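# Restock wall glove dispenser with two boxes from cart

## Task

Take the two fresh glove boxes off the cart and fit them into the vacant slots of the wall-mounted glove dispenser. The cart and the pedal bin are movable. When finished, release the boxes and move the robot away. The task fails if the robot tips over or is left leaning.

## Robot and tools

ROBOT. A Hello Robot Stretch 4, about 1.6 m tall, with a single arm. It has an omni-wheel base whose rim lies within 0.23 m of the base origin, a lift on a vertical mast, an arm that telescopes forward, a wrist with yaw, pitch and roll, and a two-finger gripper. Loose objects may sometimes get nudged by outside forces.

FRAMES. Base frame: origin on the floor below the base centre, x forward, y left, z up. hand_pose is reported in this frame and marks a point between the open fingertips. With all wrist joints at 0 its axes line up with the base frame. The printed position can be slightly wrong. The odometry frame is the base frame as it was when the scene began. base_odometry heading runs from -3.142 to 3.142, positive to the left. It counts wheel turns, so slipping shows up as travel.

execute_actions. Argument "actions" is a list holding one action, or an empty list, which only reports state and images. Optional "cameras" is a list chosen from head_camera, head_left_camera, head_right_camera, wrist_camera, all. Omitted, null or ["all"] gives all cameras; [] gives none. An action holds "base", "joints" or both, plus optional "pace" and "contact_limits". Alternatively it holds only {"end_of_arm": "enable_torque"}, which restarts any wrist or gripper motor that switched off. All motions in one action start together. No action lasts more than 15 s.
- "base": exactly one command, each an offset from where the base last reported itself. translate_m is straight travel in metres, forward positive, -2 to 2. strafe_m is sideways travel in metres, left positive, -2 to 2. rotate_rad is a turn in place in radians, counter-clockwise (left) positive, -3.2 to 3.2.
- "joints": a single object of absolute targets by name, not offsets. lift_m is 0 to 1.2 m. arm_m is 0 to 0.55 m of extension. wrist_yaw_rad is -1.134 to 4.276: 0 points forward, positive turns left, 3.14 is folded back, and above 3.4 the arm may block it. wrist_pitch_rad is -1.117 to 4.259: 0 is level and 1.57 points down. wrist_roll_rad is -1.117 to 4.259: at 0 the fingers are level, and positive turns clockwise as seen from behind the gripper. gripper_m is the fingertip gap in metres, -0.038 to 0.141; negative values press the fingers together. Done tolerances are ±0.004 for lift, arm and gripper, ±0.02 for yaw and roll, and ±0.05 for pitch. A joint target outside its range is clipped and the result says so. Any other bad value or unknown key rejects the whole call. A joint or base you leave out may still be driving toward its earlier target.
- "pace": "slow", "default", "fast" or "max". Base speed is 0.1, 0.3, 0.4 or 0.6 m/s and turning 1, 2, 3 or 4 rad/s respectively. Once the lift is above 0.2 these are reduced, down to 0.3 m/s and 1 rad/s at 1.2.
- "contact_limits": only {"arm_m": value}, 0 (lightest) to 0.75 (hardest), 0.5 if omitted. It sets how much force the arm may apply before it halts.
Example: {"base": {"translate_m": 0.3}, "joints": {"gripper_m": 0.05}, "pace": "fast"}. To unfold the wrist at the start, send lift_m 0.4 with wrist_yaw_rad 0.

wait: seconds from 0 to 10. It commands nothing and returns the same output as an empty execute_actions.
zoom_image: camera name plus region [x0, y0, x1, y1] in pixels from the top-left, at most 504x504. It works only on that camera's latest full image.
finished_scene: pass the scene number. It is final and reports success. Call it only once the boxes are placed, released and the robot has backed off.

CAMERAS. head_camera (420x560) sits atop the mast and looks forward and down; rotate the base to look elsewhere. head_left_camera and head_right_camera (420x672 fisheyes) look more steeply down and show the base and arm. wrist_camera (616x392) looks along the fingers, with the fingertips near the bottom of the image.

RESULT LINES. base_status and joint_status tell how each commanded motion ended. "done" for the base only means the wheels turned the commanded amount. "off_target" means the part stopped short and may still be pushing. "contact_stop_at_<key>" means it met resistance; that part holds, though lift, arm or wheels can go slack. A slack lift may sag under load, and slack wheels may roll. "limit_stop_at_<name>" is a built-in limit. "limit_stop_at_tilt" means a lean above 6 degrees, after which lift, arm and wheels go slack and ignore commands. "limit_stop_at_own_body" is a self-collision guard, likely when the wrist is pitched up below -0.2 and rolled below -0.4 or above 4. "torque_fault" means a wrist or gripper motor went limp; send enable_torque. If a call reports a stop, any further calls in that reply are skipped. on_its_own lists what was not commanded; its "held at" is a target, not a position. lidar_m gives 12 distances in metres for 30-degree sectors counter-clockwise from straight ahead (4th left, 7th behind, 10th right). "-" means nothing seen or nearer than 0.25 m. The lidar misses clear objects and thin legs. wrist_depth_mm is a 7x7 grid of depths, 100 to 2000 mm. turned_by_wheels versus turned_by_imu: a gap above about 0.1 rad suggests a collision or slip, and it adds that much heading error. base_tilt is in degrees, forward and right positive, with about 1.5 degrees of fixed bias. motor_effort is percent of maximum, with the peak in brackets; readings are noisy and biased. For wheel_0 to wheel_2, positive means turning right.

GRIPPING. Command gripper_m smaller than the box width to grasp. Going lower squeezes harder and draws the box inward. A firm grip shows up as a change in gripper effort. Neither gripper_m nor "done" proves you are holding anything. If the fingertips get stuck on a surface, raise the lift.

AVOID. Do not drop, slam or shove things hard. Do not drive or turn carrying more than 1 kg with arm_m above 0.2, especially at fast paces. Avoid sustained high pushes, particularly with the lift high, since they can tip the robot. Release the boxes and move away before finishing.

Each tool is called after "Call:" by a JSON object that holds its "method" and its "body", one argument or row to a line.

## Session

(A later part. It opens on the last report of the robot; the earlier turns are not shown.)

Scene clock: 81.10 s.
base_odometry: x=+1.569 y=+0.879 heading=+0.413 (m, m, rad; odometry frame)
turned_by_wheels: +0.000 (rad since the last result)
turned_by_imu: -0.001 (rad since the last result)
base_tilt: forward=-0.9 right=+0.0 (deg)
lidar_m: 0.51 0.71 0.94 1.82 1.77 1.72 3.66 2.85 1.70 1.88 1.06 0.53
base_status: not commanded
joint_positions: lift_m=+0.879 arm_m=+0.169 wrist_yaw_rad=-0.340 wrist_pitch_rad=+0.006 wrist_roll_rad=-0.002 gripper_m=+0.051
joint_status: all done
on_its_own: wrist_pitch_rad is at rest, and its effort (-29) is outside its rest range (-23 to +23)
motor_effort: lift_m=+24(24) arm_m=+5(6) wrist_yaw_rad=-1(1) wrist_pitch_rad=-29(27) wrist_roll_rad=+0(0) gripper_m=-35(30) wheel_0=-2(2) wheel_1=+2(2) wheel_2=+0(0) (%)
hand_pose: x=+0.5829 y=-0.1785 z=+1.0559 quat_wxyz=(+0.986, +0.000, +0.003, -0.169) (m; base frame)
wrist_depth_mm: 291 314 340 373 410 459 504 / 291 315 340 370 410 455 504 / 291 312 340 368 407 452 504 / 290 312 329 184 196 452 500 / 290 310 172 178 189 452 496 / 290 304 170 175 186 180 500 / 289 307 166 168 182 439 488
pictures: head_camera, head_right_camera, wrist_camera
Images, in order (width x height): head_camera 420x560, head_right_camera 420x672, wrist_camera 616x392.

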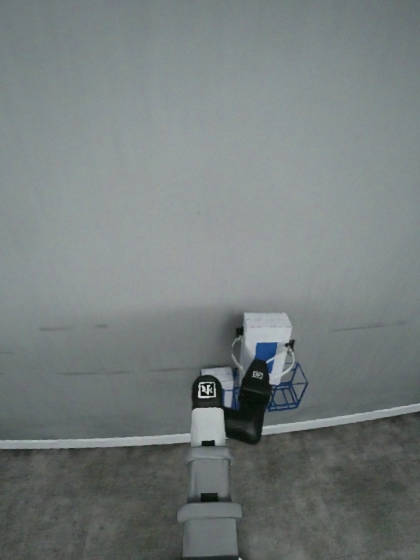

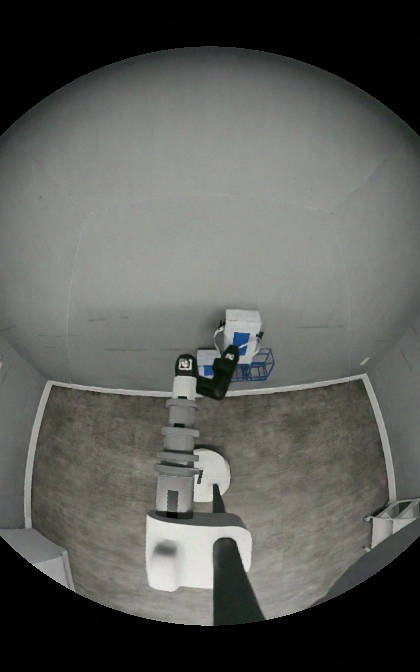

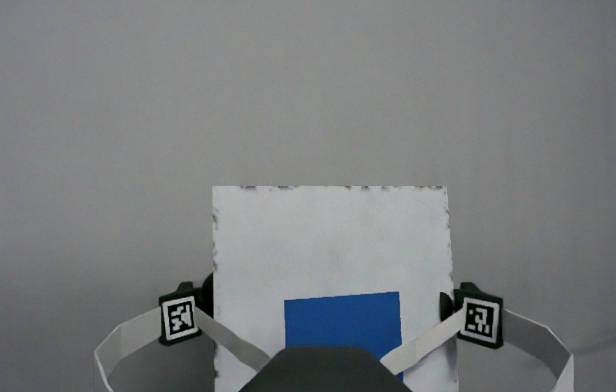

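Call:
{"method": "execute_actions", "body": {
  "actions": [
    {"joints":{"arm_m":0.26}}
  ],
  "cameras": []
}}

Call:
{"method": "execute_actions", "body": {
  "actions": [
    {"joints":{"lift_m":0.80},"pace":"slow"}
  ],
  "cameras": ["head_camera","head_left_camera","head_right_camera"]
}}

Call:
{"method": "zoom_image", "body": {
  "camera": "head_camera",
  "region": [170, 280, 330, 440]
}}

Call:
{"method": "zoom_image", "body": {
  "camera": "head_right_camera",
  "region": [170, 290, 300, 410]
}}

Scene clock: 86.50 s.
base_odometry: x=+1.569 y=+0.879 heading=+0.413 (m, m, rad; odometry frame)
turned_by_wheels: +0.000 (rad since the last result)
turned_by_imu: -0.002 (rad since the last result)
base_tilt: forward=-0.8 right=+0.0 (deg)
lidar_m: 0.59 0.71 0.95 1.80 1.74 1.72 3.62 2.86 1.70 1.87 1.05 0.63
base_status: not commanded
joint_positions: lift_m=+0.879 arm_m=+0.259 wrist_yaw_rad=-0.340 wrist_pitch_rad=+0.006 wrist_roll_rad=-0.002 gripper_m=+0.051
joint_status: all done
on_its_own: wrist_pitch_rad is at rest, and its effort (-28) is outside its rest range (-23 to +23)
motor_effort: lift_m=+24(24) arm_m=+5(5) wrist_yaw_rad=-1(2) wrist_pitch_rad=-28(26) wrist_roll_rad=-1(0) gripper_m=-31(33) wheel_0=-2(2) wheel_1=+2(2) wheel_2=+0(0) (%)
hand_pose: x=+0.6729 y=-0.1786 z=+1.0559 quat_wxyz=(+0.986, +0.000, +0.003, -0.169) (m; base frame)
wrist_depth_mm: 216 231 251 273 301 336 373 / 216 231 251 273 300 334 373 / 214 231 250 273 300 334 373 / 214 230 244 184 196 332 370 / 214 229 172 178 189 334 370 / 213 224 169 175 186 179 368 / 212 226 166 168 182 325 362
pictures: none
No camera images: the call's "cameras" was empty. Leave "cameras" out to get every camera's image.

Scene clock: 88.03 s.
base_odometry: x=+1.569 y=+0.879 heading=+0.413 (m, m, rad; odometry frame)
turned_by_wheels: +0.000 (rad since the last result)
turned_by_imu: -0.001 (rad since the last result)
base_tilt: forward=-0.9 right=+0.0 (deg)
lidar_m: 0.57 0.70 0.94 1.81 1.78 1.69 3.67 2.87 1.71 1.88 1.03 0.62
base_status: not commanded
joint_positions: lift_m=+0.800 arm_m=+0.259 wrist_yaw_rad=-0.340 wrist_pitch_rad=+0.006 wrist_roll_rad=-0.002 gripper_m=+0.051
joint_status: all done
on_its_own: wrist_pitch_rad is at rest, and its effort (-29) is outside its rest range (-23 to +23)
motor_effort: lift_m=+17(23) arm_m=+5(5) wrist_yaw_rad=-1(1) wrist_pitch_rad=-29(28) wrist_roll_rad=+1(0) gripper_m=-35(37) wheel_0=-2(2) wheel_1=+2(2) wheel_2=+0(0) (%)
hand_pose: x=+0.6729 y=-0.1786 z=+0.9765 quat_wxyz=(+0.986, +0.000, +0.003, -0.169) (m; base frame)
wrist_depth_mm: 215 231 251 273 301 338 377 / 215 230 250 274 301 334 373 / 215 231 250 273 300 334 373 / 214 230 243 184 197 332 370 / 213 229 172 178 190 330 370 / 213 224 169 175 186 180 368 / 213 225 166 169 182 325 359
pictures: head_camera, head_left_camera, head_right_camera
Images, in order (width x height): head_camera 420x560, head_left_camera 420x672, head_right_camera 420x672.

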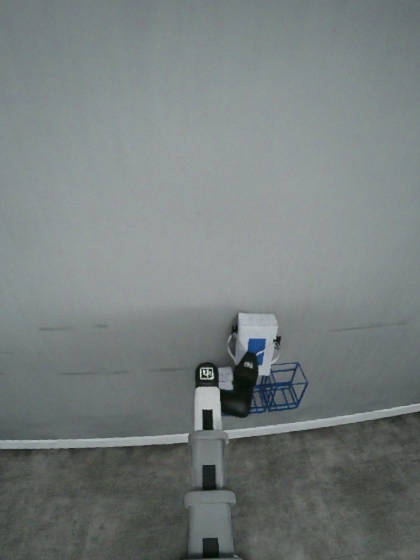

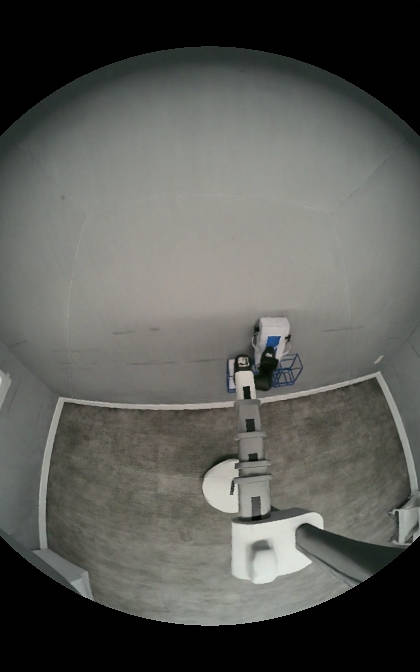

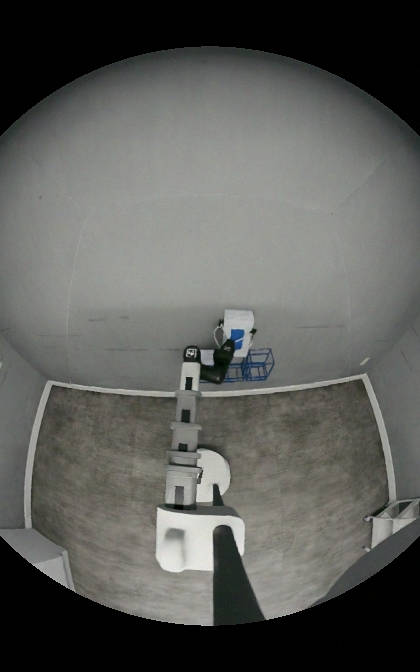

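Region (170, 280, 330, 440) of head_camera's 420x560 image, scaled by 3.150, with more detail than that image has.

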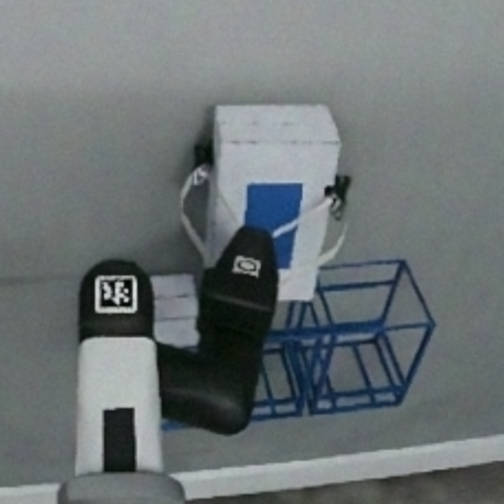

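Region (170, 290, 300, 410) of head_right_camera's 420x672 image, scaled by 3.877, with more detail than that image has; it fills the top 465 rows of this view, and the rest is white.

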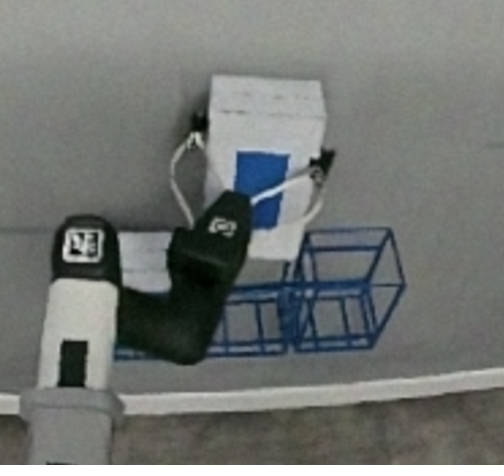

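Call:
{"method": "execute_actions", "body": {
  "actions": [
    {"joints":{"lift_m":0.72},"pace":"slow"}
  ],
  "cameras": ["head_camera"]
}}

Call:
{"method": "zoom_image", "body": {
  "camera": "head_camera",
  "region": [170, 280, 330, 440]
}}

Scene clock: 91.20 s.
base_odometry: x=+1.569 y=+0.879 heading=+0.413 (m, m, rad; odometry frame)
turned_by_wheels: +0.000 (rad since the last result)
turned_by_imu: -0.001 (rad since the last result)
base_tilt: forward=-0.9 right=+0.0 (deg)
lidar_m: 0.60 0.70 0.92 1.80 1.76 1.71 3.66 2.85 1.72 1.89 1.03 0.61
base_status: not commanded
joint_positions: lift_m=+0.720 arm_m=+0.259 wrist_yaw_rad=-0.340 wrist_pitch_rad=+0.006 wrist_roll_rad=-0.002 gripper_m=+0.051
joint_status: all done
on_its_own: wrist_pitch_rad is at rest, and its effort (-26) is outside its rest range (-23 to +23)
motor_effort: lift_m=+17(18) arm_m=+5(5) wrist_yaw_rad=-1(1) wrist_pitch_rad=-26(27) wrist_roll_rad=+1(0) gripper_m=-33(35) wheel_0=-2(2) wheel_1=+2(2) wheel_2=+0(0) (%)
hand_pose: x=+0.6729 y=-0.1786 z=+0.8965 quat_wxyz=(+0.986, +0.000, +0.003, -0.169) (m; base frame)
wrist_depth_mm: 215 232 252 276 303 338 373 / 216 231 251 273 301 336 373 / 214 231 250 273 298 330 370 / 215 231 244 185 196 334 368 / 214 230 172 178 189 332 368 / 214 224 169 175 186 180 368 / 213 226 167 169 182 325 362
pictures: head_camera
Images, in order (width x height): head_camera 420x560.

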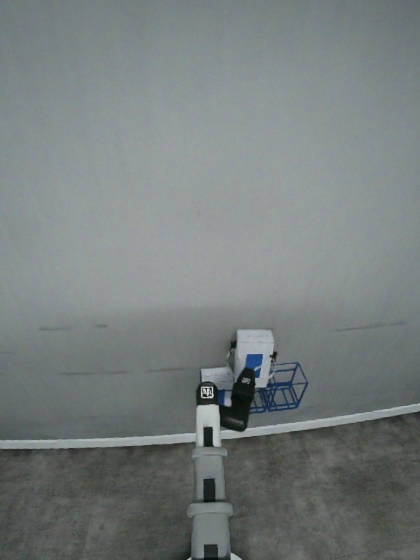

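Region (170, 280, 330, 440) of head_camera's 420x560 image, scaled by 3.150, with more detail than that image has.

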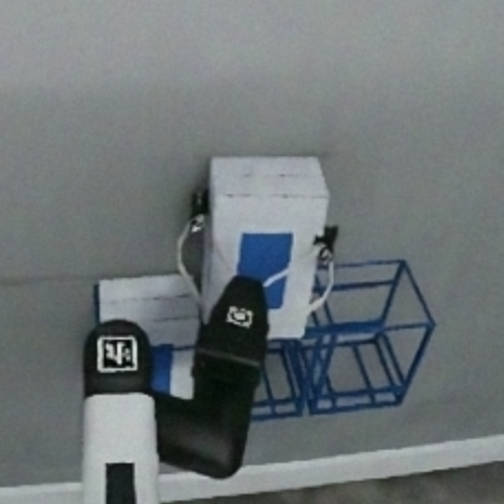

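Call:
{"method": "execute_actions", "body": {
  "actions": [
    {"joints":{"lift_m":0.62},"pace":"slow"}
  ],
  "cameras": ["head_camera"]
}}

Call:
{"method": "zoom_image", "body": {
  "camera": "head_camera",
  "region": [170, 280, 330, 440]
}}

Scene clock: 93.70 s.
torque_fault: wrist_pitch_rad switched itself off since the last result.
base_odometry: x=+1.569 y=+0.879 heading=+0.413 (m, m, rad; odometry frame)
turned_by_wheels: +0.000 (rad since the last result)
turned_by_imu: -0.001 (rad since the last result)
base_tilt: forward=-0.8 right=+0.0 (deg)
lidar_m: 0.61 0.70 0.96 1.80 1.75 1.72 3.65 2.84 1.71 1.87 1.04 0.63
base_status: not commanded
joint_positions: lift_m=+0.656 arm_m=+0.259 wrist_yaw_rad=-0.341 wrist_pitch_rad=-0.159 wrist_roll_rad=-0.001 gripper_m=+0.051
joint_status: lift_m contact_stop (moved -0.064 of -0.100)
on_its_own: lift_m is slack since a contact_stop (your +0.620 is given up); wrist_pitch_rad is off since a torque_fault, until you send "end_of_arm": "enable_torque" (its first target -0.003 is given up)
motor_effort: lift_m=+18(14) arm_m=+3(5) wrist_yaw_rad=+3(4) wrist_pitch_rad=-1(99) wrist_roll_rad=-1(1) gripper_m=-36(35) wheel_0=-2(2) wheel_1=+2(2) wheel_2=+0(0) (%)
hand_pose: x=+0.6695 y=-0.1777 z=+0.8802 quat_wxyz=(+0.982, -0.014, -0.078, -0.169) (m; base frame)
wrist_depth_mm: 241 262 286 314 351 397 445 / 236 255 278 304 340 384 427 / 230 249 271 297 327 366 410 / 225 243 186 189 204 353 392 / 220 236 177 182 195 340 377 / 215 224 170 175 186 179 364 / 211 224 164 166 178 314 342
pictures: head_camera
Images, in order (width x height): head_camera 420x560.

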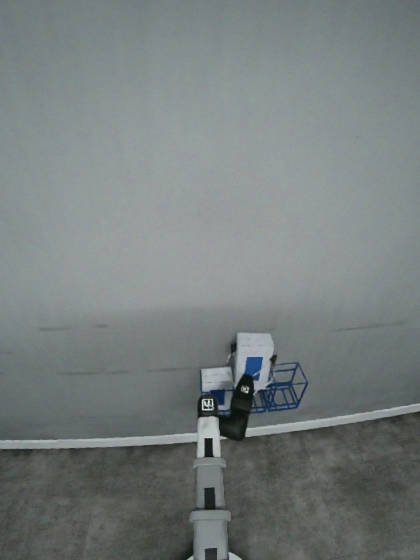

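Region (170, 280, 330, 440) of head_camera's 420x560 image, scaled by 3.150, with more detail than that image has.

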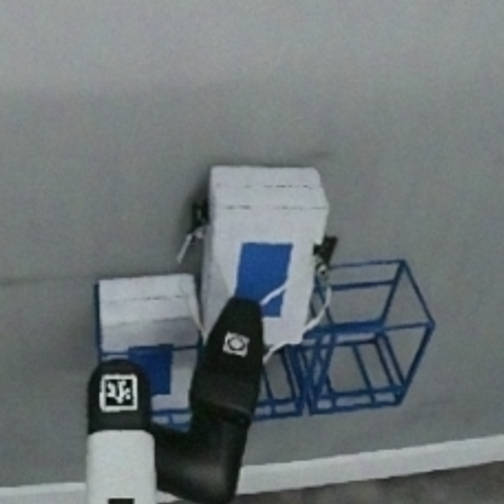

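Call:
{"method": "execute_actions", "body": {
  "actions": [
    {"end_of_arm":"enable_torque"}
  ],
  "cameras": []
}}

Call:
{"method": "execute_actions", "body": {
  "actions": [
    {"joints":{"lift_m":0.76,"wrist_pitch_rad":0}}
  ],
  "cameras": []
}}

Call:
{"method": "execute_actions", "body": {
  "actions": [
    {"joints":{"arm_m":0.295},"contact_limits":{"arm_m":0.2}}
  ],
  "cameras": ["head_camera","wrist_camera"]
}}

Call:
{"method": "zoom_image", "body": {
  "camera": "head_camera",
  "region": [170, 280, 330, 440]
}}

Scene clock: 98.30 s.
base_odometry: x=+1.569 y=+0.879 heading=+0.413 (m, m, rad; odometry frame)
turned_by_wheels: +0.000 (rad since the last result)
turned_by_imu: -0.001 (rad since the last result)
base_tilt: forward=-0.9 right=+0.0 (deg)
lidar_m: 0.60 0.71 0.95 1.80 1.75 1.71 3.64 2.85 1.72 1.88 1.03 0.63
base_status: not commanded
joint_positions: lift_m=+0.656 arm_m=+0.259 wrist_yaw_rad=-0.341 wrist_pitch_rad=-0.159 wrist_roll_rad=-0.001 gripper_m=+0.051
joint_status: not commanded
end_of_arm: enable_torque: each motor that was off is on again
on_its_own: wrist_pitch_rad is held at -0.159, not at its first target -0.003, since a torque_fault; lift_m is slack since a contact_stop (your +0.620 is given up)
motor_effort: lift_m=+18(18) arm_m=+3(3) wrist_yaw_rad=+3(3) wrist_pitch_rad=-1(2) wrist_roll_rad=-1(1) gripper_m=-39(35) wheel_0=-2(2) wheel_1=+2(2) wheel_2=+0(0) (%)
hand_pose: x=+0.6695 y=-0.1777 z=+0.8802 quat_wxyz=(+0.982, -0.014, -0.078, -0.169) (m; base frame)
wrist_depth_mm: 241 260 286 314 351 394 445 / 236 255 278 304 338 382 427 / 230 248 271 294 327 366 410 / 224 243 186 190 204 353 394 / 220 235 177 182 195 340 379 / 215 224 170 175 185 179 364 / 210 224 163 166 178 314 340
pictures: none
No camera images: the call's "cameras" was empty. Leave "cameras" out to get every camera's image.

Scene clock: 99.77 s.
base_odometry: x=+1.569 y=+0.879 heading=+0.413 (m, m, rad; odometry frame)
turned_by_wheels: +0.000 (rad since the last result)
turned_by_imu: -0.001 (rad since the last result)
base_tilt: forward=-0.8 right=+0.0 (deg)
lidar_m: 0.57 0.69 0.95 1.81 1.77 1.71 3.64 2.83 1.70 1.88 1.02 0.61
base_status: not commanded
joint_positions: lift_m=+0.759 arm_m=+0.259 wrist_yaw_rad=-0.340 wrist_pitch_rad=+0.009 wrist_roll_rad=-0.001 gripper_m=+0.051
joint_status: all done
on_its_own: wrist_pitch_rad is at rest, and its effort (-25) is outside its rest range (-23 to +23)
motor_effort: lift_m=+24(23) arm_m=+3(3) wrist_yaw_rad=+0(3) wrist_pitch_rad=-25(90) wrist_roll_rad=-1(1) gripper_m=-37(36) wheel_0=-2(2) wheel_1=+2(2) wheel_2=+0(0) (%)
hand_pose: x=+0.6731 y=-0.1787 z=+0.9351 quat_wxyz=(+0.986, +0.000, +0.005, -0.169) (m; base frame)
wrist_depth_mm: 214 231 251 273 301 334 373 / 214 230 250 273 301 334 373 / 214 230 250 273 300 332 370 / 213 231 243 185 197 330 370 / 214 229 172 178 190 332 368 / 213 224 169 175 185 179 368 / 212 228 166 168 181 325 362
pictures: none
No camera images: the call's "cameras" was empty. Leave "cameras" out to get every camera's image.

Scene clock: 100.63 s.
base_odometry: x=+1.569 y=+0.879 heading=+0.413 (m, m, rad; odometry frame)
turned_by_wheels: +0.000 (rad since the last result)
turned_by_imu: -0.001 (rad since the last result)
base_tilt: forward=-0.9 right=+0.0 (deg)
lidar_m: 0.59 0.71 0.94 1.81 1.76 1.72 3.65 2.86 1.72 1.89 1.07 0.63
base_status: not commanded
joint_positions: lift_m=+0.760 arm_m=+0.280 wrist_yaw_rad=-0.345 wrist_pitch_rad=+0.009 wrist_roll_rad=-0.002 gripper_m=+0.051
joint_status: arm_m contact_stop (moved +0.021 of +0.036)
on_its_own: arm_m is slack since a contact_stop (your +0.295 is given up); wrist_yaw_rad is at rest, and its effort (+15) is outside its rest range (-13 to +13); wrist_pitch_rad is at rest, and its effort (-27) is outside its rest range (-23 to +23)
motor_effort: lift_m=+24(24) arm_m=+0(16) wrist_yaw_rad=+15(45) wrist_pitch_rad=-27(30) wrist_roll_rad=-1(0) gripper_m=-32(37) wheel_0=+1(2) wheel_1=+1(3) wheel_2=-4(9) (%)
contact_limits: arm_m 0.2
hand_pose: x=+0.6929 y=-0.1799 z=+0.9351 quat_wxyz=(+0.985, +0.000, +0.005, -0.172) (m; base frame)
wrist_depth_mm: 198 213 231 253 278 312 347 / 198 213 231 252 278 312 345 / 198 213 230 252 278 310 343 / 197 212 171 181 200 309 342 / 197 211 167 177 191 309 345 / 196 204 165 173 186 183 343 / 195 208 161 165 183 303 327
pictures: head_camera, wrist_camera
Images, in order (width x height): head_camera 420x560, wrist_camera 616x392.

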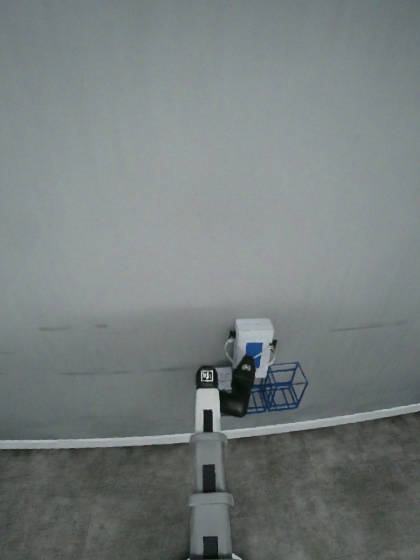

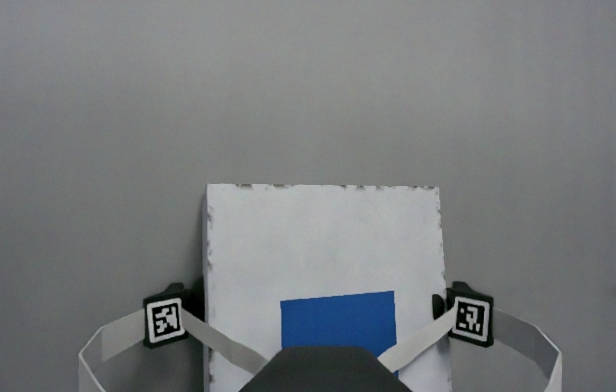

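Region (170, 280, 330, 440) of head_camera's 420x560 image, scaled by 3.150, with more detail than that image has.

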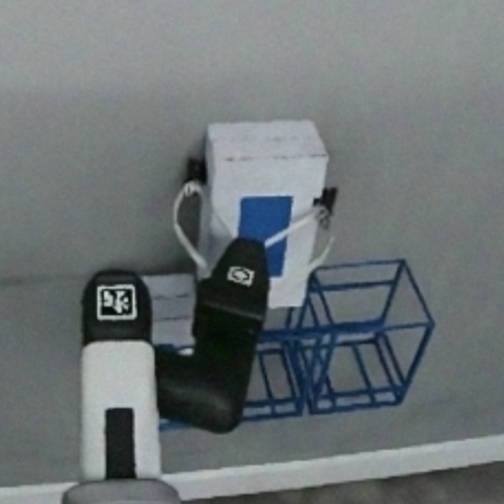

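Call:
{"method": "execute_actions", "body": {
  "actions": [
    {"base":{"strafe_m":-0.013},"joints":{"arm_m":0.266,"wrist_yaw_rad":-0.34},"pace":"slow"}
  ],
  "cameras": []
}}

Call:
{"method": "execute_actions", "body": {
  "actions": [
    {"joints":{"lift_m":0.715},"pace":"slow"}
  ],
  "cameras": ["head_camera","head_right_camera"]
}}

Call:
{"method": "zoom_image", "body": {
  "camera": "head_camera",
  "region": [200, 320, 320, 430]
}}

Call:
{"method": "zoom_image", "body": {
  "camera": "head_right_camera",
  "region": [180, 310, 290, 400]
}}

Scene clock: 105.27 s.
base_odometry: x=+1.574 y=+0.867 heading=+0.413 (m, m, rad; odometry frame)
turned_by_wheels: +0.000 (rad since the last result)
turned_by_imu: -0.002 (rad since the last result)
base_tilt: forward=-0.8 right=+0.0 (deg)
lidar_m: 0.61 0.72 0.95 1.82 1.78 1.70 3.65 2.84 1.70 1.87 1.07 0.63
base_status: done
joint_positions: lift_m=+0.760 arm_m=+0.267 wrist_yaw_rad=-0.340 wrist_pitch_rad=+0.009 wrist_roll_rad=-0.002 gripper_m=+0.051
joint_status: all done
on_its_own: wrist_pitch_rad is at rest, and its effort (-26) is outside its rest range (-23 to +23)
motor_effort: lift_m=+24(24) arm_m=-5(6) wrist_yaw_rad=-1(14) wrist_pitch_rad=-26(26) wrist_roll_rad=-1(0) gripper_m=-35(32) wheel_0=+3(9) wheel_1=-5(8) wheel_2=-1(3) (%)
hand_pose: x=+0.6806 y=-0.1786 z=+0.9351 quat_wxyz=(+0.986, +0.000, +0.005, -0.169) (m; base frame)
wrist_depth_mm: 208 224 244 266 293 325 364 / 209 225 243 266 293 325 362 / 208 224 243 266 291 325 359 / 209 224 237 184 196 322 359 / 208 224 171 177 189 324 359 / 208 217 168 174 185 179 357 / 208 222 165 167 182 319 353
pictures: none
No camera images: the call's "cameras" was empty. Leave "cameras" out to get every camera's image.

Scene clock: 106.50 s.
base_odometry: x=+1.574 y=+0.867 heading=+0.413 (m, m, rad; odometry frame)
turned_by_wheels: +0.000 (rad since the last result)
turned_by_imu: +0.000 (rad since the last result)
base_tilt: forward=-0.9 right=+0.0 (deg)
lidar_m: 0.59 0.70 0.92 1.82 1.76 1.71 3.65 2.83 1.68 1.86 1.07 0.63
base_status: not commanded
joint_positions: lift_m=+0.715 arm_m=+0.267 wrist_yaw_rad=-0.340 wrist_pitch_rad=+0.009 wrist_roll_rad=-0.002 gripper_m=+0.051
joint_status: all done
on_its_own: wrist_pitch_rad is at rest, and its effort (-28) is outside its rest range (-23 to +23)
motor_effort: lift_m=+17(25) arm_m=-5(5) wrist_yaw_rad=-1(1) wrist_pitch_rad=-28(29) wrist_roll_rad=+1(1) gripper_m=-35(39) wheel_0=+3(3) wheel_1=-5(5) wheel_2=-1(0) (%)
hand_pose: x=+0.6806 y=-0.1786 z=+0.8907 quat_wxyz=(+0.986, +0.000, +0.005, -0.169) (m; base frame)
wrist_depth_mm: 209 225 245 266 293 327 362 / 209 224 244 266 293 327 359 / 209 224 244 265 290 324 362 / 208 224 236 183 197 324 359 / 208 224 171 177 190 322 359 / 208 218 168 175 186 178 357 / 207 222 165 168 182 319 347
pictures: head_camera, head_right_camera
Images, in order (width x height): head_camera 420x560, head_right_camera 420x672.

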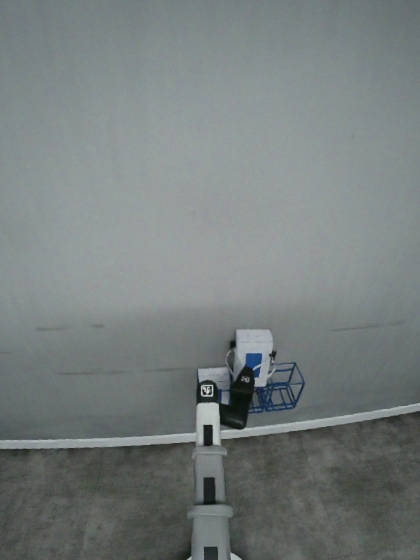

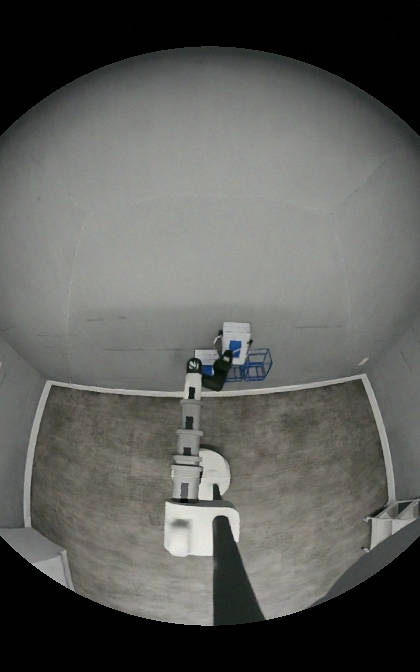

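Region (200, 320, 320, 430) of head_camera's 420x560 image, scaled by 4.200, with more detail than that image has; it fills the top 462 rows of this view, and the rest is white.

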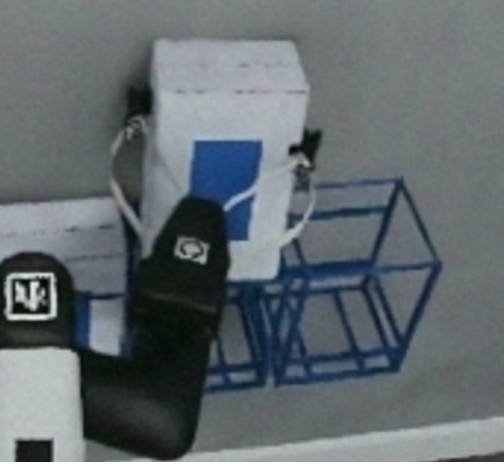

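Region (180, 310, 290, 400) of head_right_camera's 420x672 image, scaled by 4.582, with more detail than that image has; it fills the top 412 rows of this view, and the rest is white.

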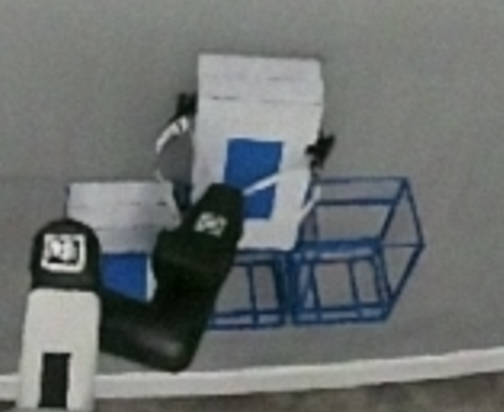

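Call:
{"method": "execute_actions", "body": {
  "actions": [
    {"joints":{"lift_m":0.695},"pace":"slow"}
  ],
  "cameras": ["head_camera"]
}}

Call:
{"method": "zoom_image", "body": {
  "camera": "head_camera",
  "region": [200, 320, 320, 430]
}}

Scene clock: 109.00 s.
base_odometry: x=+1.574 y=+0.867 heading=+0.413 (m, m, rad; odometry frame)
turned_by_wheels: +0.000 (rad since the last result)
turned_by_imu: -0.001 (rad since the last result)
base_tilt: forward=-0.8 right=+0.0 (deg)
lidar_m: 0.59 0.70 0.95 1.83 1.76 1.72 3.65 2.83 1.69 1.87 1.07 0.64
base_status: not commanded
joint_positions: lift_m=+0.695 arm_m=+0.267 wrist_yaw_rad=-0.341 wrist_pitch_rad=-0.003 wrist_roll_rad=-0.002 gripper_m=+0.051
joint_status: all done
motor_effort: lift_m=+12(16) arm_m=-5(5) wrist_yaw_rad=+2(3) wrist_pitch_rad=+9(28) wrist_roll_rad=+0(0) gripper_m=-35(35) wheel_0=+3(3) wheel_1=-5(5) wheel_2=-1(1) (%)
hand_pose: x=+0.6805 y=-0.1789 z=+0.8745 quat_wxyz=(+0.986, -0.001, -0.001, -0.170) (m; base frame)
wrist_depth_mm: 211 228 247 270 298 334 370 / 211 228 248 268 296 330 368 / 211 226 246 267 296 329 366 / 208 226 236 182 195 325 362 / 208 224 172 178 190 324 359 / 208 217 168 175 186 179 357 / 207 221 166 167 181 317 349
pictures: head_camera
Images, in order (width x height): head_camera 420x560.

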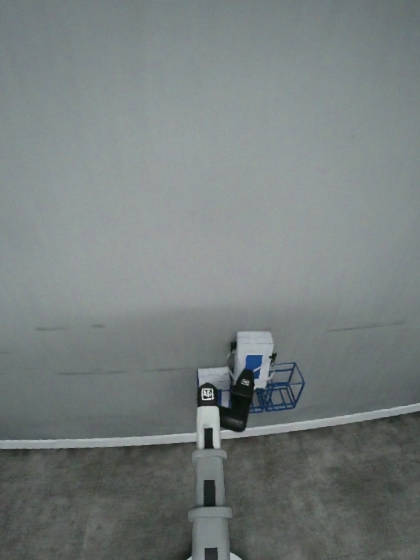

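Region (200, 320, 320, 430) of head_camera's 420x560 image, scaled by 4.200, with more detail than that image has; it fills the top 462 rows of this view, and the rest is white.

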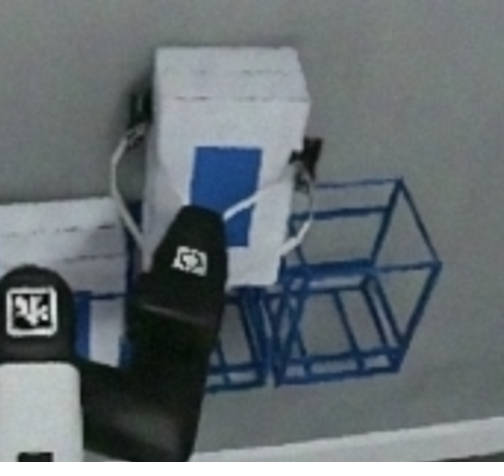

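Call:
{"method": "execute_actions", "body": {
  "actions": [
    {"joints":{"lift_m":0.72,"wrist_pitch_rad":-0.11},"pace":"slow"}
  ],
  "cameras": ["head_camera"]
}}

Call:
{"method": "zoom_image", "body": {
  "camera": "head_camera",
  "region": [200, 320, 320, 430]
}}

Call:
{"method": "execute_actions", "body": {
  "actions": [
    {"joints":{"lift_m":0.67},"pace":"slow"}
  ],
  "cameras": ["head_camera"]
}}

Call:
{"method": "zoom_image", "body": {
  "camera": "head_camera",
  "region": [200, 320, 320, 430]
}}

Scene clock: 114.93 s.
base_odometry: x=+1.574 y=+0.867 heading=+0.413 (m, m, rad; odometry frame)
turned_by_wheels: +0.000 (rad since the last result)
turned_by_imu: -0.002 (rad since the last result)
base_tilt: forward=-0.9 right=+0.0 (deg)
lidar_m: 0.59 0.72 0.97 1.83 1.76 1.70 3.64 2.82 1.69 1.86 1.06 0.63
base_status: not commanded
joint_positions: lift_m=+0.719 arm_m=+0.267 wrist_yaw_rad=-0.340 wrist_pitch_rad=-0.101 wrist_roll_rad=-0.002 gripper_m=+0.051
joint_status: all done
on_its_own: wrist_pitch_rad is at rest, and its effort (-27) is outside its rest range (-23 to +23)
motor_effort: lift_m=+25(27) arm_m=-5(5) wrist_yaw_rad=+0(3) wrist_pitch_rad=-27(37) wrist_roll_rad=+0(0) gripper_m=-32(34) wheel_0=+3(3) wheel_1=-5(5) wheel_2=-1(1) (%)
hand_pose: x=+0.6792 y=-0.1781 z=+0.9268 quat_wxyz=(+0.984, -0.009, -0.050, -0.169) (m; base frame)
wrist_depth_mm: 224 243 264 289 320 357 404 / 221 238 258 283 312 351 392 / 218 234 254 278 304 343 382 / 215 230 243 185 198 334 370 / 211 227 171 178 189 329 362 / 208 217 168 175 185 179 351 / 206 218 166 168 182 306 334
pictures: head_camera
Images, in order (width x height): head_camera 420x560.

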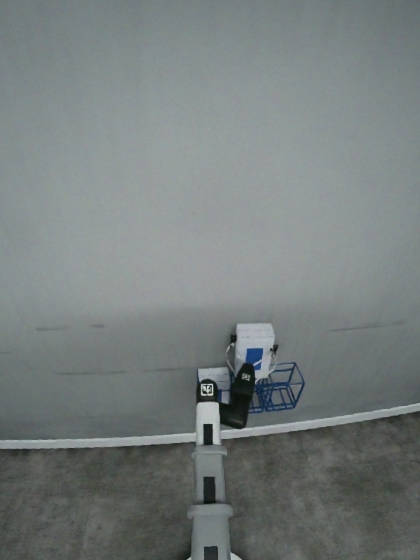

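Region (200, 320, 320, 430) of head_camera's 420x560 image, scaled by 4.200, with more detail than that image has; it fills the top 462 rows of this view, and the rest is white.

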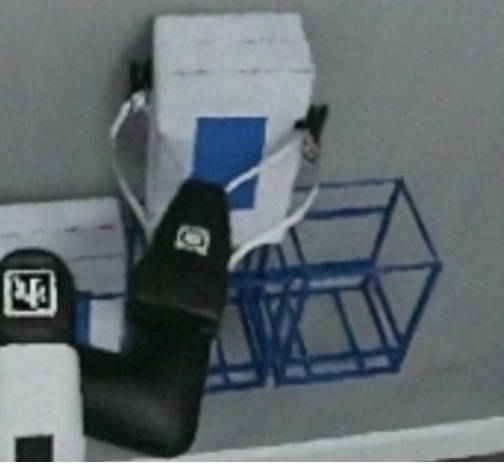

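Scene clock: 116.23 s.
base_odometry: x=+1.574 y=+0.867 heading=+0.413 (m, m, rad; odometry frame)
turned_by_wheels: +0.000 (rad since the last result)
turned_by_imu: -0.001 (rad since the last result)
base_tilt: forward=-0.9 right=-0.1 (deg)
lidar_m: 0.60 0.70 0.94 1.82 1.76 1.72 3.63 2.80 1.68 1.87 1.06 0.62
base_status: not commanded
joint_positions: lift_m=+0.670 arm_m=+0.267 wrist_yaw_rad=-0.341 wrist_pitch_rad=-0.101 wrist_roll_rad=-0.002 gripper_m=+0.051
joint_status: all done
on_its_own: wrist_pitch_rad is at rest, and its effort (-27) is outside its rest range (-23 to +23)
motor_effort: lift_m=+17(21) arm_m=-5(5) wrist_yaw_rad=+2(2) wrist_pitch_rad=-27(28) wrist_roll_rad=+1(2) gripper_m=-31(37) wheel_0=+3(3) wheel_1=-5(5) wheel_2=-1(1) (%)
hand_pose: x=+0.6791 y=-0.1783 z=+0.8774 quat_wxyz=(+0.984, -0.010, -0.050, -0.169) (m; base frame)
wrist_depth_mm: 224 243 264 290 322 359 404 / 221 238 259 283 314 351 394 / 218 235 254 278 307 343 382 / 214 231 244 184 197 336 370 / 211 228 172 178 190 325 362 / 208 218 168 175 186 179 353 / 205 219 165 167 181 306 334
pictures: head_camera
Images, in order (width x height): head_camera 420x560.

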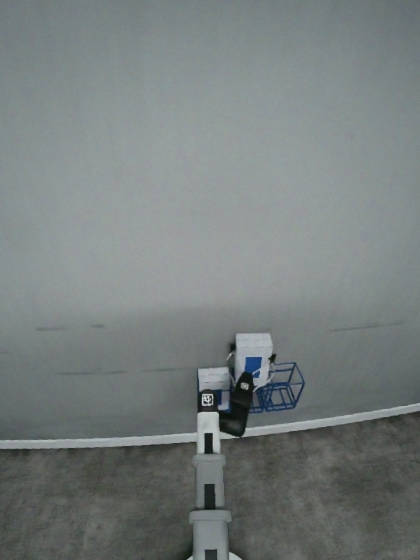

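Region (200, 320, 320, 430) of head_camera's 420x560 image, scaled by 4.200, with more detail than that image has; it fills the top 462 rows of this view, and the rest is white.

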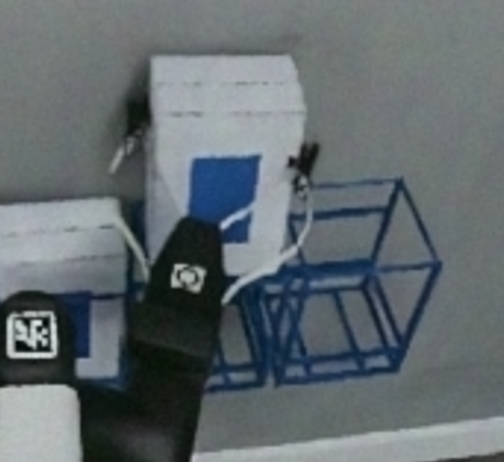

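Still free; continue.

Call:
{"method": "execute_actions", "body": {
  "actions": [
    {"joints":{"lift_m":0.635},"pace":"slow"}
  ],
  "cameras": ["head_camera"]
}}

Call:
{"method": "zoom_image", "body": {
  "camera": "head_camera",
  "region": [200, 320, 320, 430]
}}

Scene clock: 118.63 s.
base_odometry: x=+1.574 y=+0.867 heading=+0.413 (m, m, rad; odometry frame)
turned_by_wheels: +0.000 (rad since the last result)
turned_by_imu: -0.001 (rad since the last result)
base_tilt: forward=-0.9 right=+0.0 (deg)
lidar_m: 0.59 0.70 0.94 1.82 1.75 1.72 3.65 2.83 1.70 1.88 1.04 0.63
base_status: not commanded
joint_positions: lift_m=+0.635 arm_m=+0.267 wrist_yaw_rad=-0.341 wrist_pitch_rad=-0.101 wrist_roll_rad=-0.002 gripper_m=+0.051
joint_status: all done
on_its_own: wrist_pitch_rad is at rest, and its effort (-26) is outside its rest range (-23 to +23)
motor_effort: lift_m=+17(16) arm_m=-5(5) wrist_yaw_rad=+2(1) wrist_pitch_rad=-26(27) wrist_roll_rad=+0(0) gripper_m=-32(31) wheel_0=+3(3) wheel_1=-5(5) wheel_2=-1(1) (%)
hand_pose: x=+0.6791 y=-0.1783 z=+0.8425 quat_wxyz=(+0.984, -0.010, -0.050, -0.169) (m; base frame)
wrist_depth_mm: 224 244 264 289 322 359 404 / 221 238 260 283 314 351 392 / 218 236 255 278 307 342 382 / 215 231 243 184 196 336 373 / 211 228 172 178 189 327 364 / 208 217 169 175 186 179 355 / 206 218 166 168 182 309 336
pictures: head_camera
Images, in order (width x height): head_camera 420x560.

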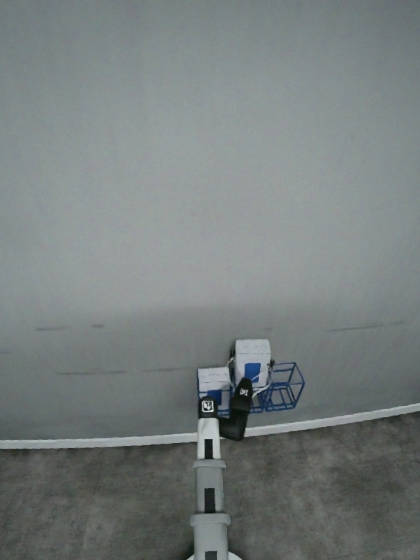

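Region (200, 320, 320, 430) of head_camera's 420x560 image, scaled by 4.200, with more detail than that image has; it fills the top 462 rows of this view, and the rest is white.

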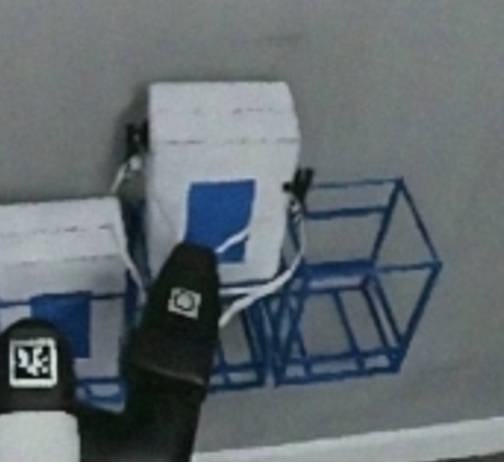

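It's inside. Lower a bit more, then release.

Call:
{"method": "execute_actions", "body": {
  "actions": [
    {"joints":{"lift_m":0.605},"pace":"slow"}
  ],
  "cameras": []
}}

Call:
{"method": "execute_actions", "body": {
  "actions": [
    {"joints":{"gripper_m":0.141}}
  ],
  "cameras": ["head_camera"]
}}

Call:
{"method": "zoom_image", "body": {
  "camera": "head_camera",
  "region": [200, 320, 320, 430]
}}

Scene clock: 121.83 s.
base_odometry: x=+1.574 y=+0.867 heading=+0.413 (m, m, rad; odometry frame)
turned_by_wheels: +0.000 (rad since the last result)
turned_by_imu: -0.001 (rad since the last result)
base_tilt: forward=-0.9 right=+0.0 (deg)
lidar_m: 0.60 0.68 0.94 1.80 1.78 1.71 3.65 2.81 1.69 1.86 1.06 0.64
base_status: not commanded
joint_positions: lift_m=+0.605 arm_m=+0.267 wrist_yaw_rad=-0.341 wrist_pitch_rad=-0.101 wrist_roll_rad=-0.002 gripper_m=+0.051
joint_status: all done
on_its_own: wrist_pitch_rad is at rest, and its effort (-25) is outside its rest range (-23 to +23)
motor_effort: lift_m=+17(17) arm_m=-5(5) wrist_yaw_rad=+3(3) wrist_pitch_rad=-25(30) wrist_roll_rad=+0(1) gripper_m=-34(33) wheel_0=+3(3) wheel_1=-5(5) wheel_2=-1(1) (%)
hand_pose: x=+0.6790 y=-0.1784 z=+0.8125 quat_wxyz=(+0.984, -0.010, -0.050, -0.170) (m; base frame)
wrist_depth_mm: 225 242 264 290 324 359 407 / 222 238 259 285 314 351 392 / 218 235 255 279 307 345 382 / 214 231 243 183 196 336 370 / 212 228 171 178 189 329 364 / 208 219 169 175 185 179 355 / 206 218 166 168 181 309 336
pictures: none
No camera images: the call's "cameras" was empty. Leave "cameras" out to get every camera's image.

Scene clock: 123.77 s.
base_odometry: x=+1.574 y=+0.867 heading=+0.413 (m, m, rad; odometry frame)
turned_by_wheels: +0.000 (rad since the last result)
turned_by_imu: -0.001 (rad since the last result)
base_tilt: forward=-0.9 right=+0.0 (deg)
lidar_m: 0.60 0.71 0.95 1.82 1.75 1.71 3.66 2.83 1.67 1.87 1.05 0.62
base_status: not commanded
joint_positions: lift_m=+0.605 arm_m=+0.266 wrist_yaw_rad=-0.349 wrist_pitch_rad=-0.103 wrist_roll_rad=-0.002 gripper_m=+0.141
joint_status: all done
on_its_own: wrist_yaw_rad is at rest, and its effort (+25) is outside its rest range (-13 to +13)
motor_effort: lift_m=+16(16) arm_m=+1(5) wrist_yaw_rad=+25(27) wrist_pitch_rad=-23(26) wrist_roll_rad=+2(2) gripper_m=+1(33) wheel_0=+3(3) wheel_1=-3(5) wheel_2=-4(4) (%)
hand_pose: x=+0.6767 y=-0.1802 z=+0.8131 quat_wxyz=(+0.984, -0.010, -0.051, -0.173) (m; base frame)
wrist_depth_mm: 227 245 266 294 327 368 413 / 223 240 262 289 319 359 402 / 220 236 258 283 310 349 394 / 216 234 253 277 306 342 379 / 213 229 248 273 297 334 370 / 210 224 204 266 283 327 362 / 207 219 238 135 291 312 353
pictures: head_camera
Images, in order (width x height): head_camera 420x560.

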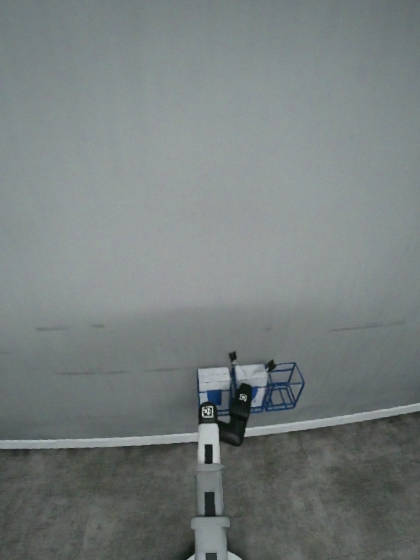

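Region (200, 320, 320, 430) of head_camera's 420x560 image, scaled by 4.200, with more detail than that image has; it fills the top 462 rows of this view, and the rest is white.

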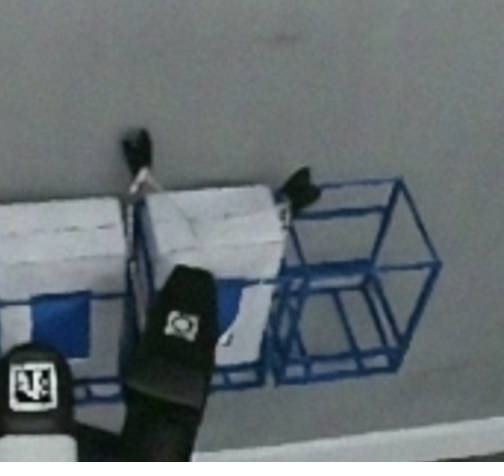

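Call:
{"method": "execute_actions", "body": {
  "actions": [
    {"base":{"translate_m":-0.3},"joints":{"arm_m":0.0}}
  ],
  "cameras": []
}}

Call:
{"method": "execute_actions", "body": {
  "actions": [
    {"base":{"rotate_rad":-1.571},"joints":{"lift_m":0.68,"wrist_yaw_rad":0,"wrist_pitch_rad":0}}
  ],
  "cameras": []
}}

Call:
{"method": "execute_actions", "body": {
  "actions": [
    {"base":{"strafe_m":-0.55}}
  ],
  "cameras": []
}}

Call:
{"method": "execute_actions", "body": {
  "actions": [
    {"base":{"translate_m":0.85}}
  ],
  "cameras": ["head_camera","wrist_camera"]
}}

Scene clock: 130.70 s.
base_odometry: x=+1.299 y=+0.747 heading=+0.412 (m, m, rad; odometry frame)
turned_by_wheels: +0.000 (rad since the last result)
turned_by_imu: -0.002 (rad since the last result)
base_tilt: forward=-0.8 right=+0.0 (deg)
lidar_m: 0.89 1.02 1.31 1.80 1.51 1.68 3.34 2.85 1.59 1.86 1.52 0.93
base_status: done
joint_positions: lift_m=+0.605 arm_m=+0.002 wrist_yaw_rad=-0.340 wrist_pitch_rad=-0.108 wrist_roll_rad=-0.002 gripper_m=+0.141
joint_status: all done
motor_effort: lift_m=+17(17) arm_m=-5(5) wrist_yaw_rad=+0(24) wrist_pitch_rad=-6(20) wrist_roll_rad=+2(2) gripper_m=-3(3) wheel_0=-4(7) wheel_1=-2(8) wheel_2=+1(11) (%)
hand_pose: x=+0.4137 y=-0.1781 z=+0.8144 quat_wxyz=(+0.984, -0.010, -0.053, -0.169) (m; base frame)
wrist_depth_mm: 732 798 866 960 1060 1182 1366 / 723 778 854 931 1025 1160 1281 / 707 759 820 917 991 1118 1281 / 699 759 809 891 976 1098 1205 / 691 741 809 878 960 1060 1182 / 676 647 219 842 917 205 1160 / 668 640 691 141 917 1008 1138
pictures: none
No camera images: the call's "cameras" was empty. Leave "cameras" out to get every camera's image.

Scene clock: 132.77 s.
base_odometry: x=+1.299 y=+0.747 heading=-1.158 (m, m, rad; odometry frame)
turned_by_wheels: -1.570 (rad since the last result)
turned_by_imu: -1.551 (rad since the last result)
base_tilt: forward=-0.8 right=+0.0 (deg)
lidar_m: 1.86 1.49 0.93 0.89 1.02 1.38 1.85 1.53 1.67 3.30 2.80 1.56
base_status: done
joint_positions: lift_m=+0.680 arm_m=+0.002 wrist_yaw_rad=+0.000 wrist_pitch_rad=+0.002 wrist_roll_rad=-0.002 gripper_m=+0.141
joint_status: all done
motor_effort: lift_m=+21(21) arm_m=-5(5) wrist_yaw_rad=+1(6) wrist_pitch_rad=-6(8) wrist_roll_rad=+1(1) gripper_m=+0(2) wheel_0=+3(9) wheel_1=+4(10) wheel_2=+2(10) (%)
hand_pose: x=+0.4610 y=-0.0875 z=+0.8574 quat_wxyz=(+1.000, -0.001, +0.001, +0.000) (m; base frame)
wrist_depth_mm: 1576 1756 1756 1808 1756 1708 1756 / 1576 1756 1708 1708 1756 1756 1756 / 1576 1708 1708 1756 1756 1756 1756 / 1576 1708 1708 1708 1708 1708 1708 / 1576 1708 1708 1708 1708 1576 1756 / 1618 1708 220 1708 1618 205 1708 / 1576 1708 1708 141 1708 1576 1708
pictures: none
No camera images: the call's "cameras" was empty. Leave "cameras" out to get every camera's image.

Scene clock: 135.93 s.
base_odometry: x=+0.796 y=+0.527 heading=-1.158 (m, m, rad; odometry frame)
turned_by_wheels: +0.000 (rad since the last result)
turned_by_imu: +0.000 (rad since the last result)
base_tilt: forward=-0.8 right=+0.0 (deg)
lidar_m: 1.49 1.97 1.52 1.42 1.58 1.90 1.58 1.26 1.63 2.75 2.83 2.01
base_status: done
joint_positions: lift_m=+0.680 arm_m=+0.002 wrist_yaw_rad=+0.000 wrist_pitch_rad=+0.002 wrist_roll_rad=-0.002 gripper_m=+0.141
joint_status: not commanded
motor_effort: lift_m=+21(21) arm_m=-5(5) wrist_yaw_rad=+0(0) wrist_pitch_rad=-7(6) wrist_roll_rad=+2(1) gripper_m=-1(0) wheel_0=+2(13) wheel_1=-3(12) wheel_2=+0(1) (%)
hand_pose: x=+0.4610 y=-0.0875 z=+0.8574 quat_wxyz=(+1.000, -0.001, +0.001, +0.000) (m; base frame)
wrist_depth_mm: 1756 1756 1756 1808 1756 1756 1756 / 1756 1756 1756 1756 1756 1756 1808 / 1708 1756 1756 1756 1756 1808 1756 / 1756 1756 1756 1756 1708 1756 1756 / 1661 1808 1756 1499 1756 1756 1708 / 1708 1708 220 1618 1618 204 1756 / 1708 1756 1708 141 1756 1708 1756
pictures: none
No camera images: the call's "cameras" was empty. Leave "cameras" out to get every camera's image.

Scene clock: 140.27 s.
base_odometry: x=+1.137 y=-0.252 heading=-1.158 (m, m, rad; odometry frame)
turned_by_wheels: +0.000 (rad since the last result)
turned_by_imu: -0.003 (rad since the last result)
base_tilt: forward=-0.8 right=+0.0 (deg)
lidar_m: 0.62 1.10 1.46 1.56 1.49 2.17 2.10 2.14 2.84 2.72 1.59 0.67
base_status: done
joint_positions: lift_m=+0.680 arm_m=+0.002 wrist_yaw_rad=+0.000 wrist_pitch_rad=+0.002 wrist_roll_rad=-0.002 gripper_m=+0.141
joint_status: not commanded
motor_effort: lift_m=+21(21) arm_m=-5(5) wrist_yaw_rad=+0(0) wrist_pitch_rad=-6(6) wrist_roll_rad=+1(0) gripper_m=+0(1) wheel_0=+2(9) wheel_1=+4(7) wheel_2=+0(13) (%)
hand_pose: x=+0.4610 y=-0.0875 z=+0.8574 quat_wxyz=(+1.000, -0.001, +0.001, +0.000) (m; base frame)
wrist_depth_mm: 878 878 878 866 878 866 891 / 878 866 866 878 878 878 866 / 854 866 878 866 878 866 878 / 854 866 866 866 866 866 878 / 854 854 866 640 866 866 878 / 854 854 219 640 759 206 854 / 854 866 433 141 436 436 455
pictures: head_camera, wrist_camera
Images, in order (width x height): head_camera 420x560, wrist_camera 616x392.

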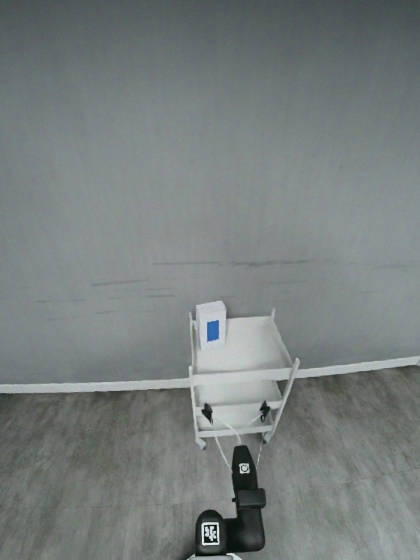

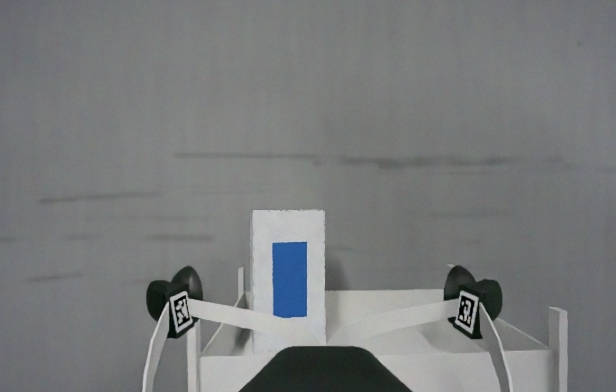

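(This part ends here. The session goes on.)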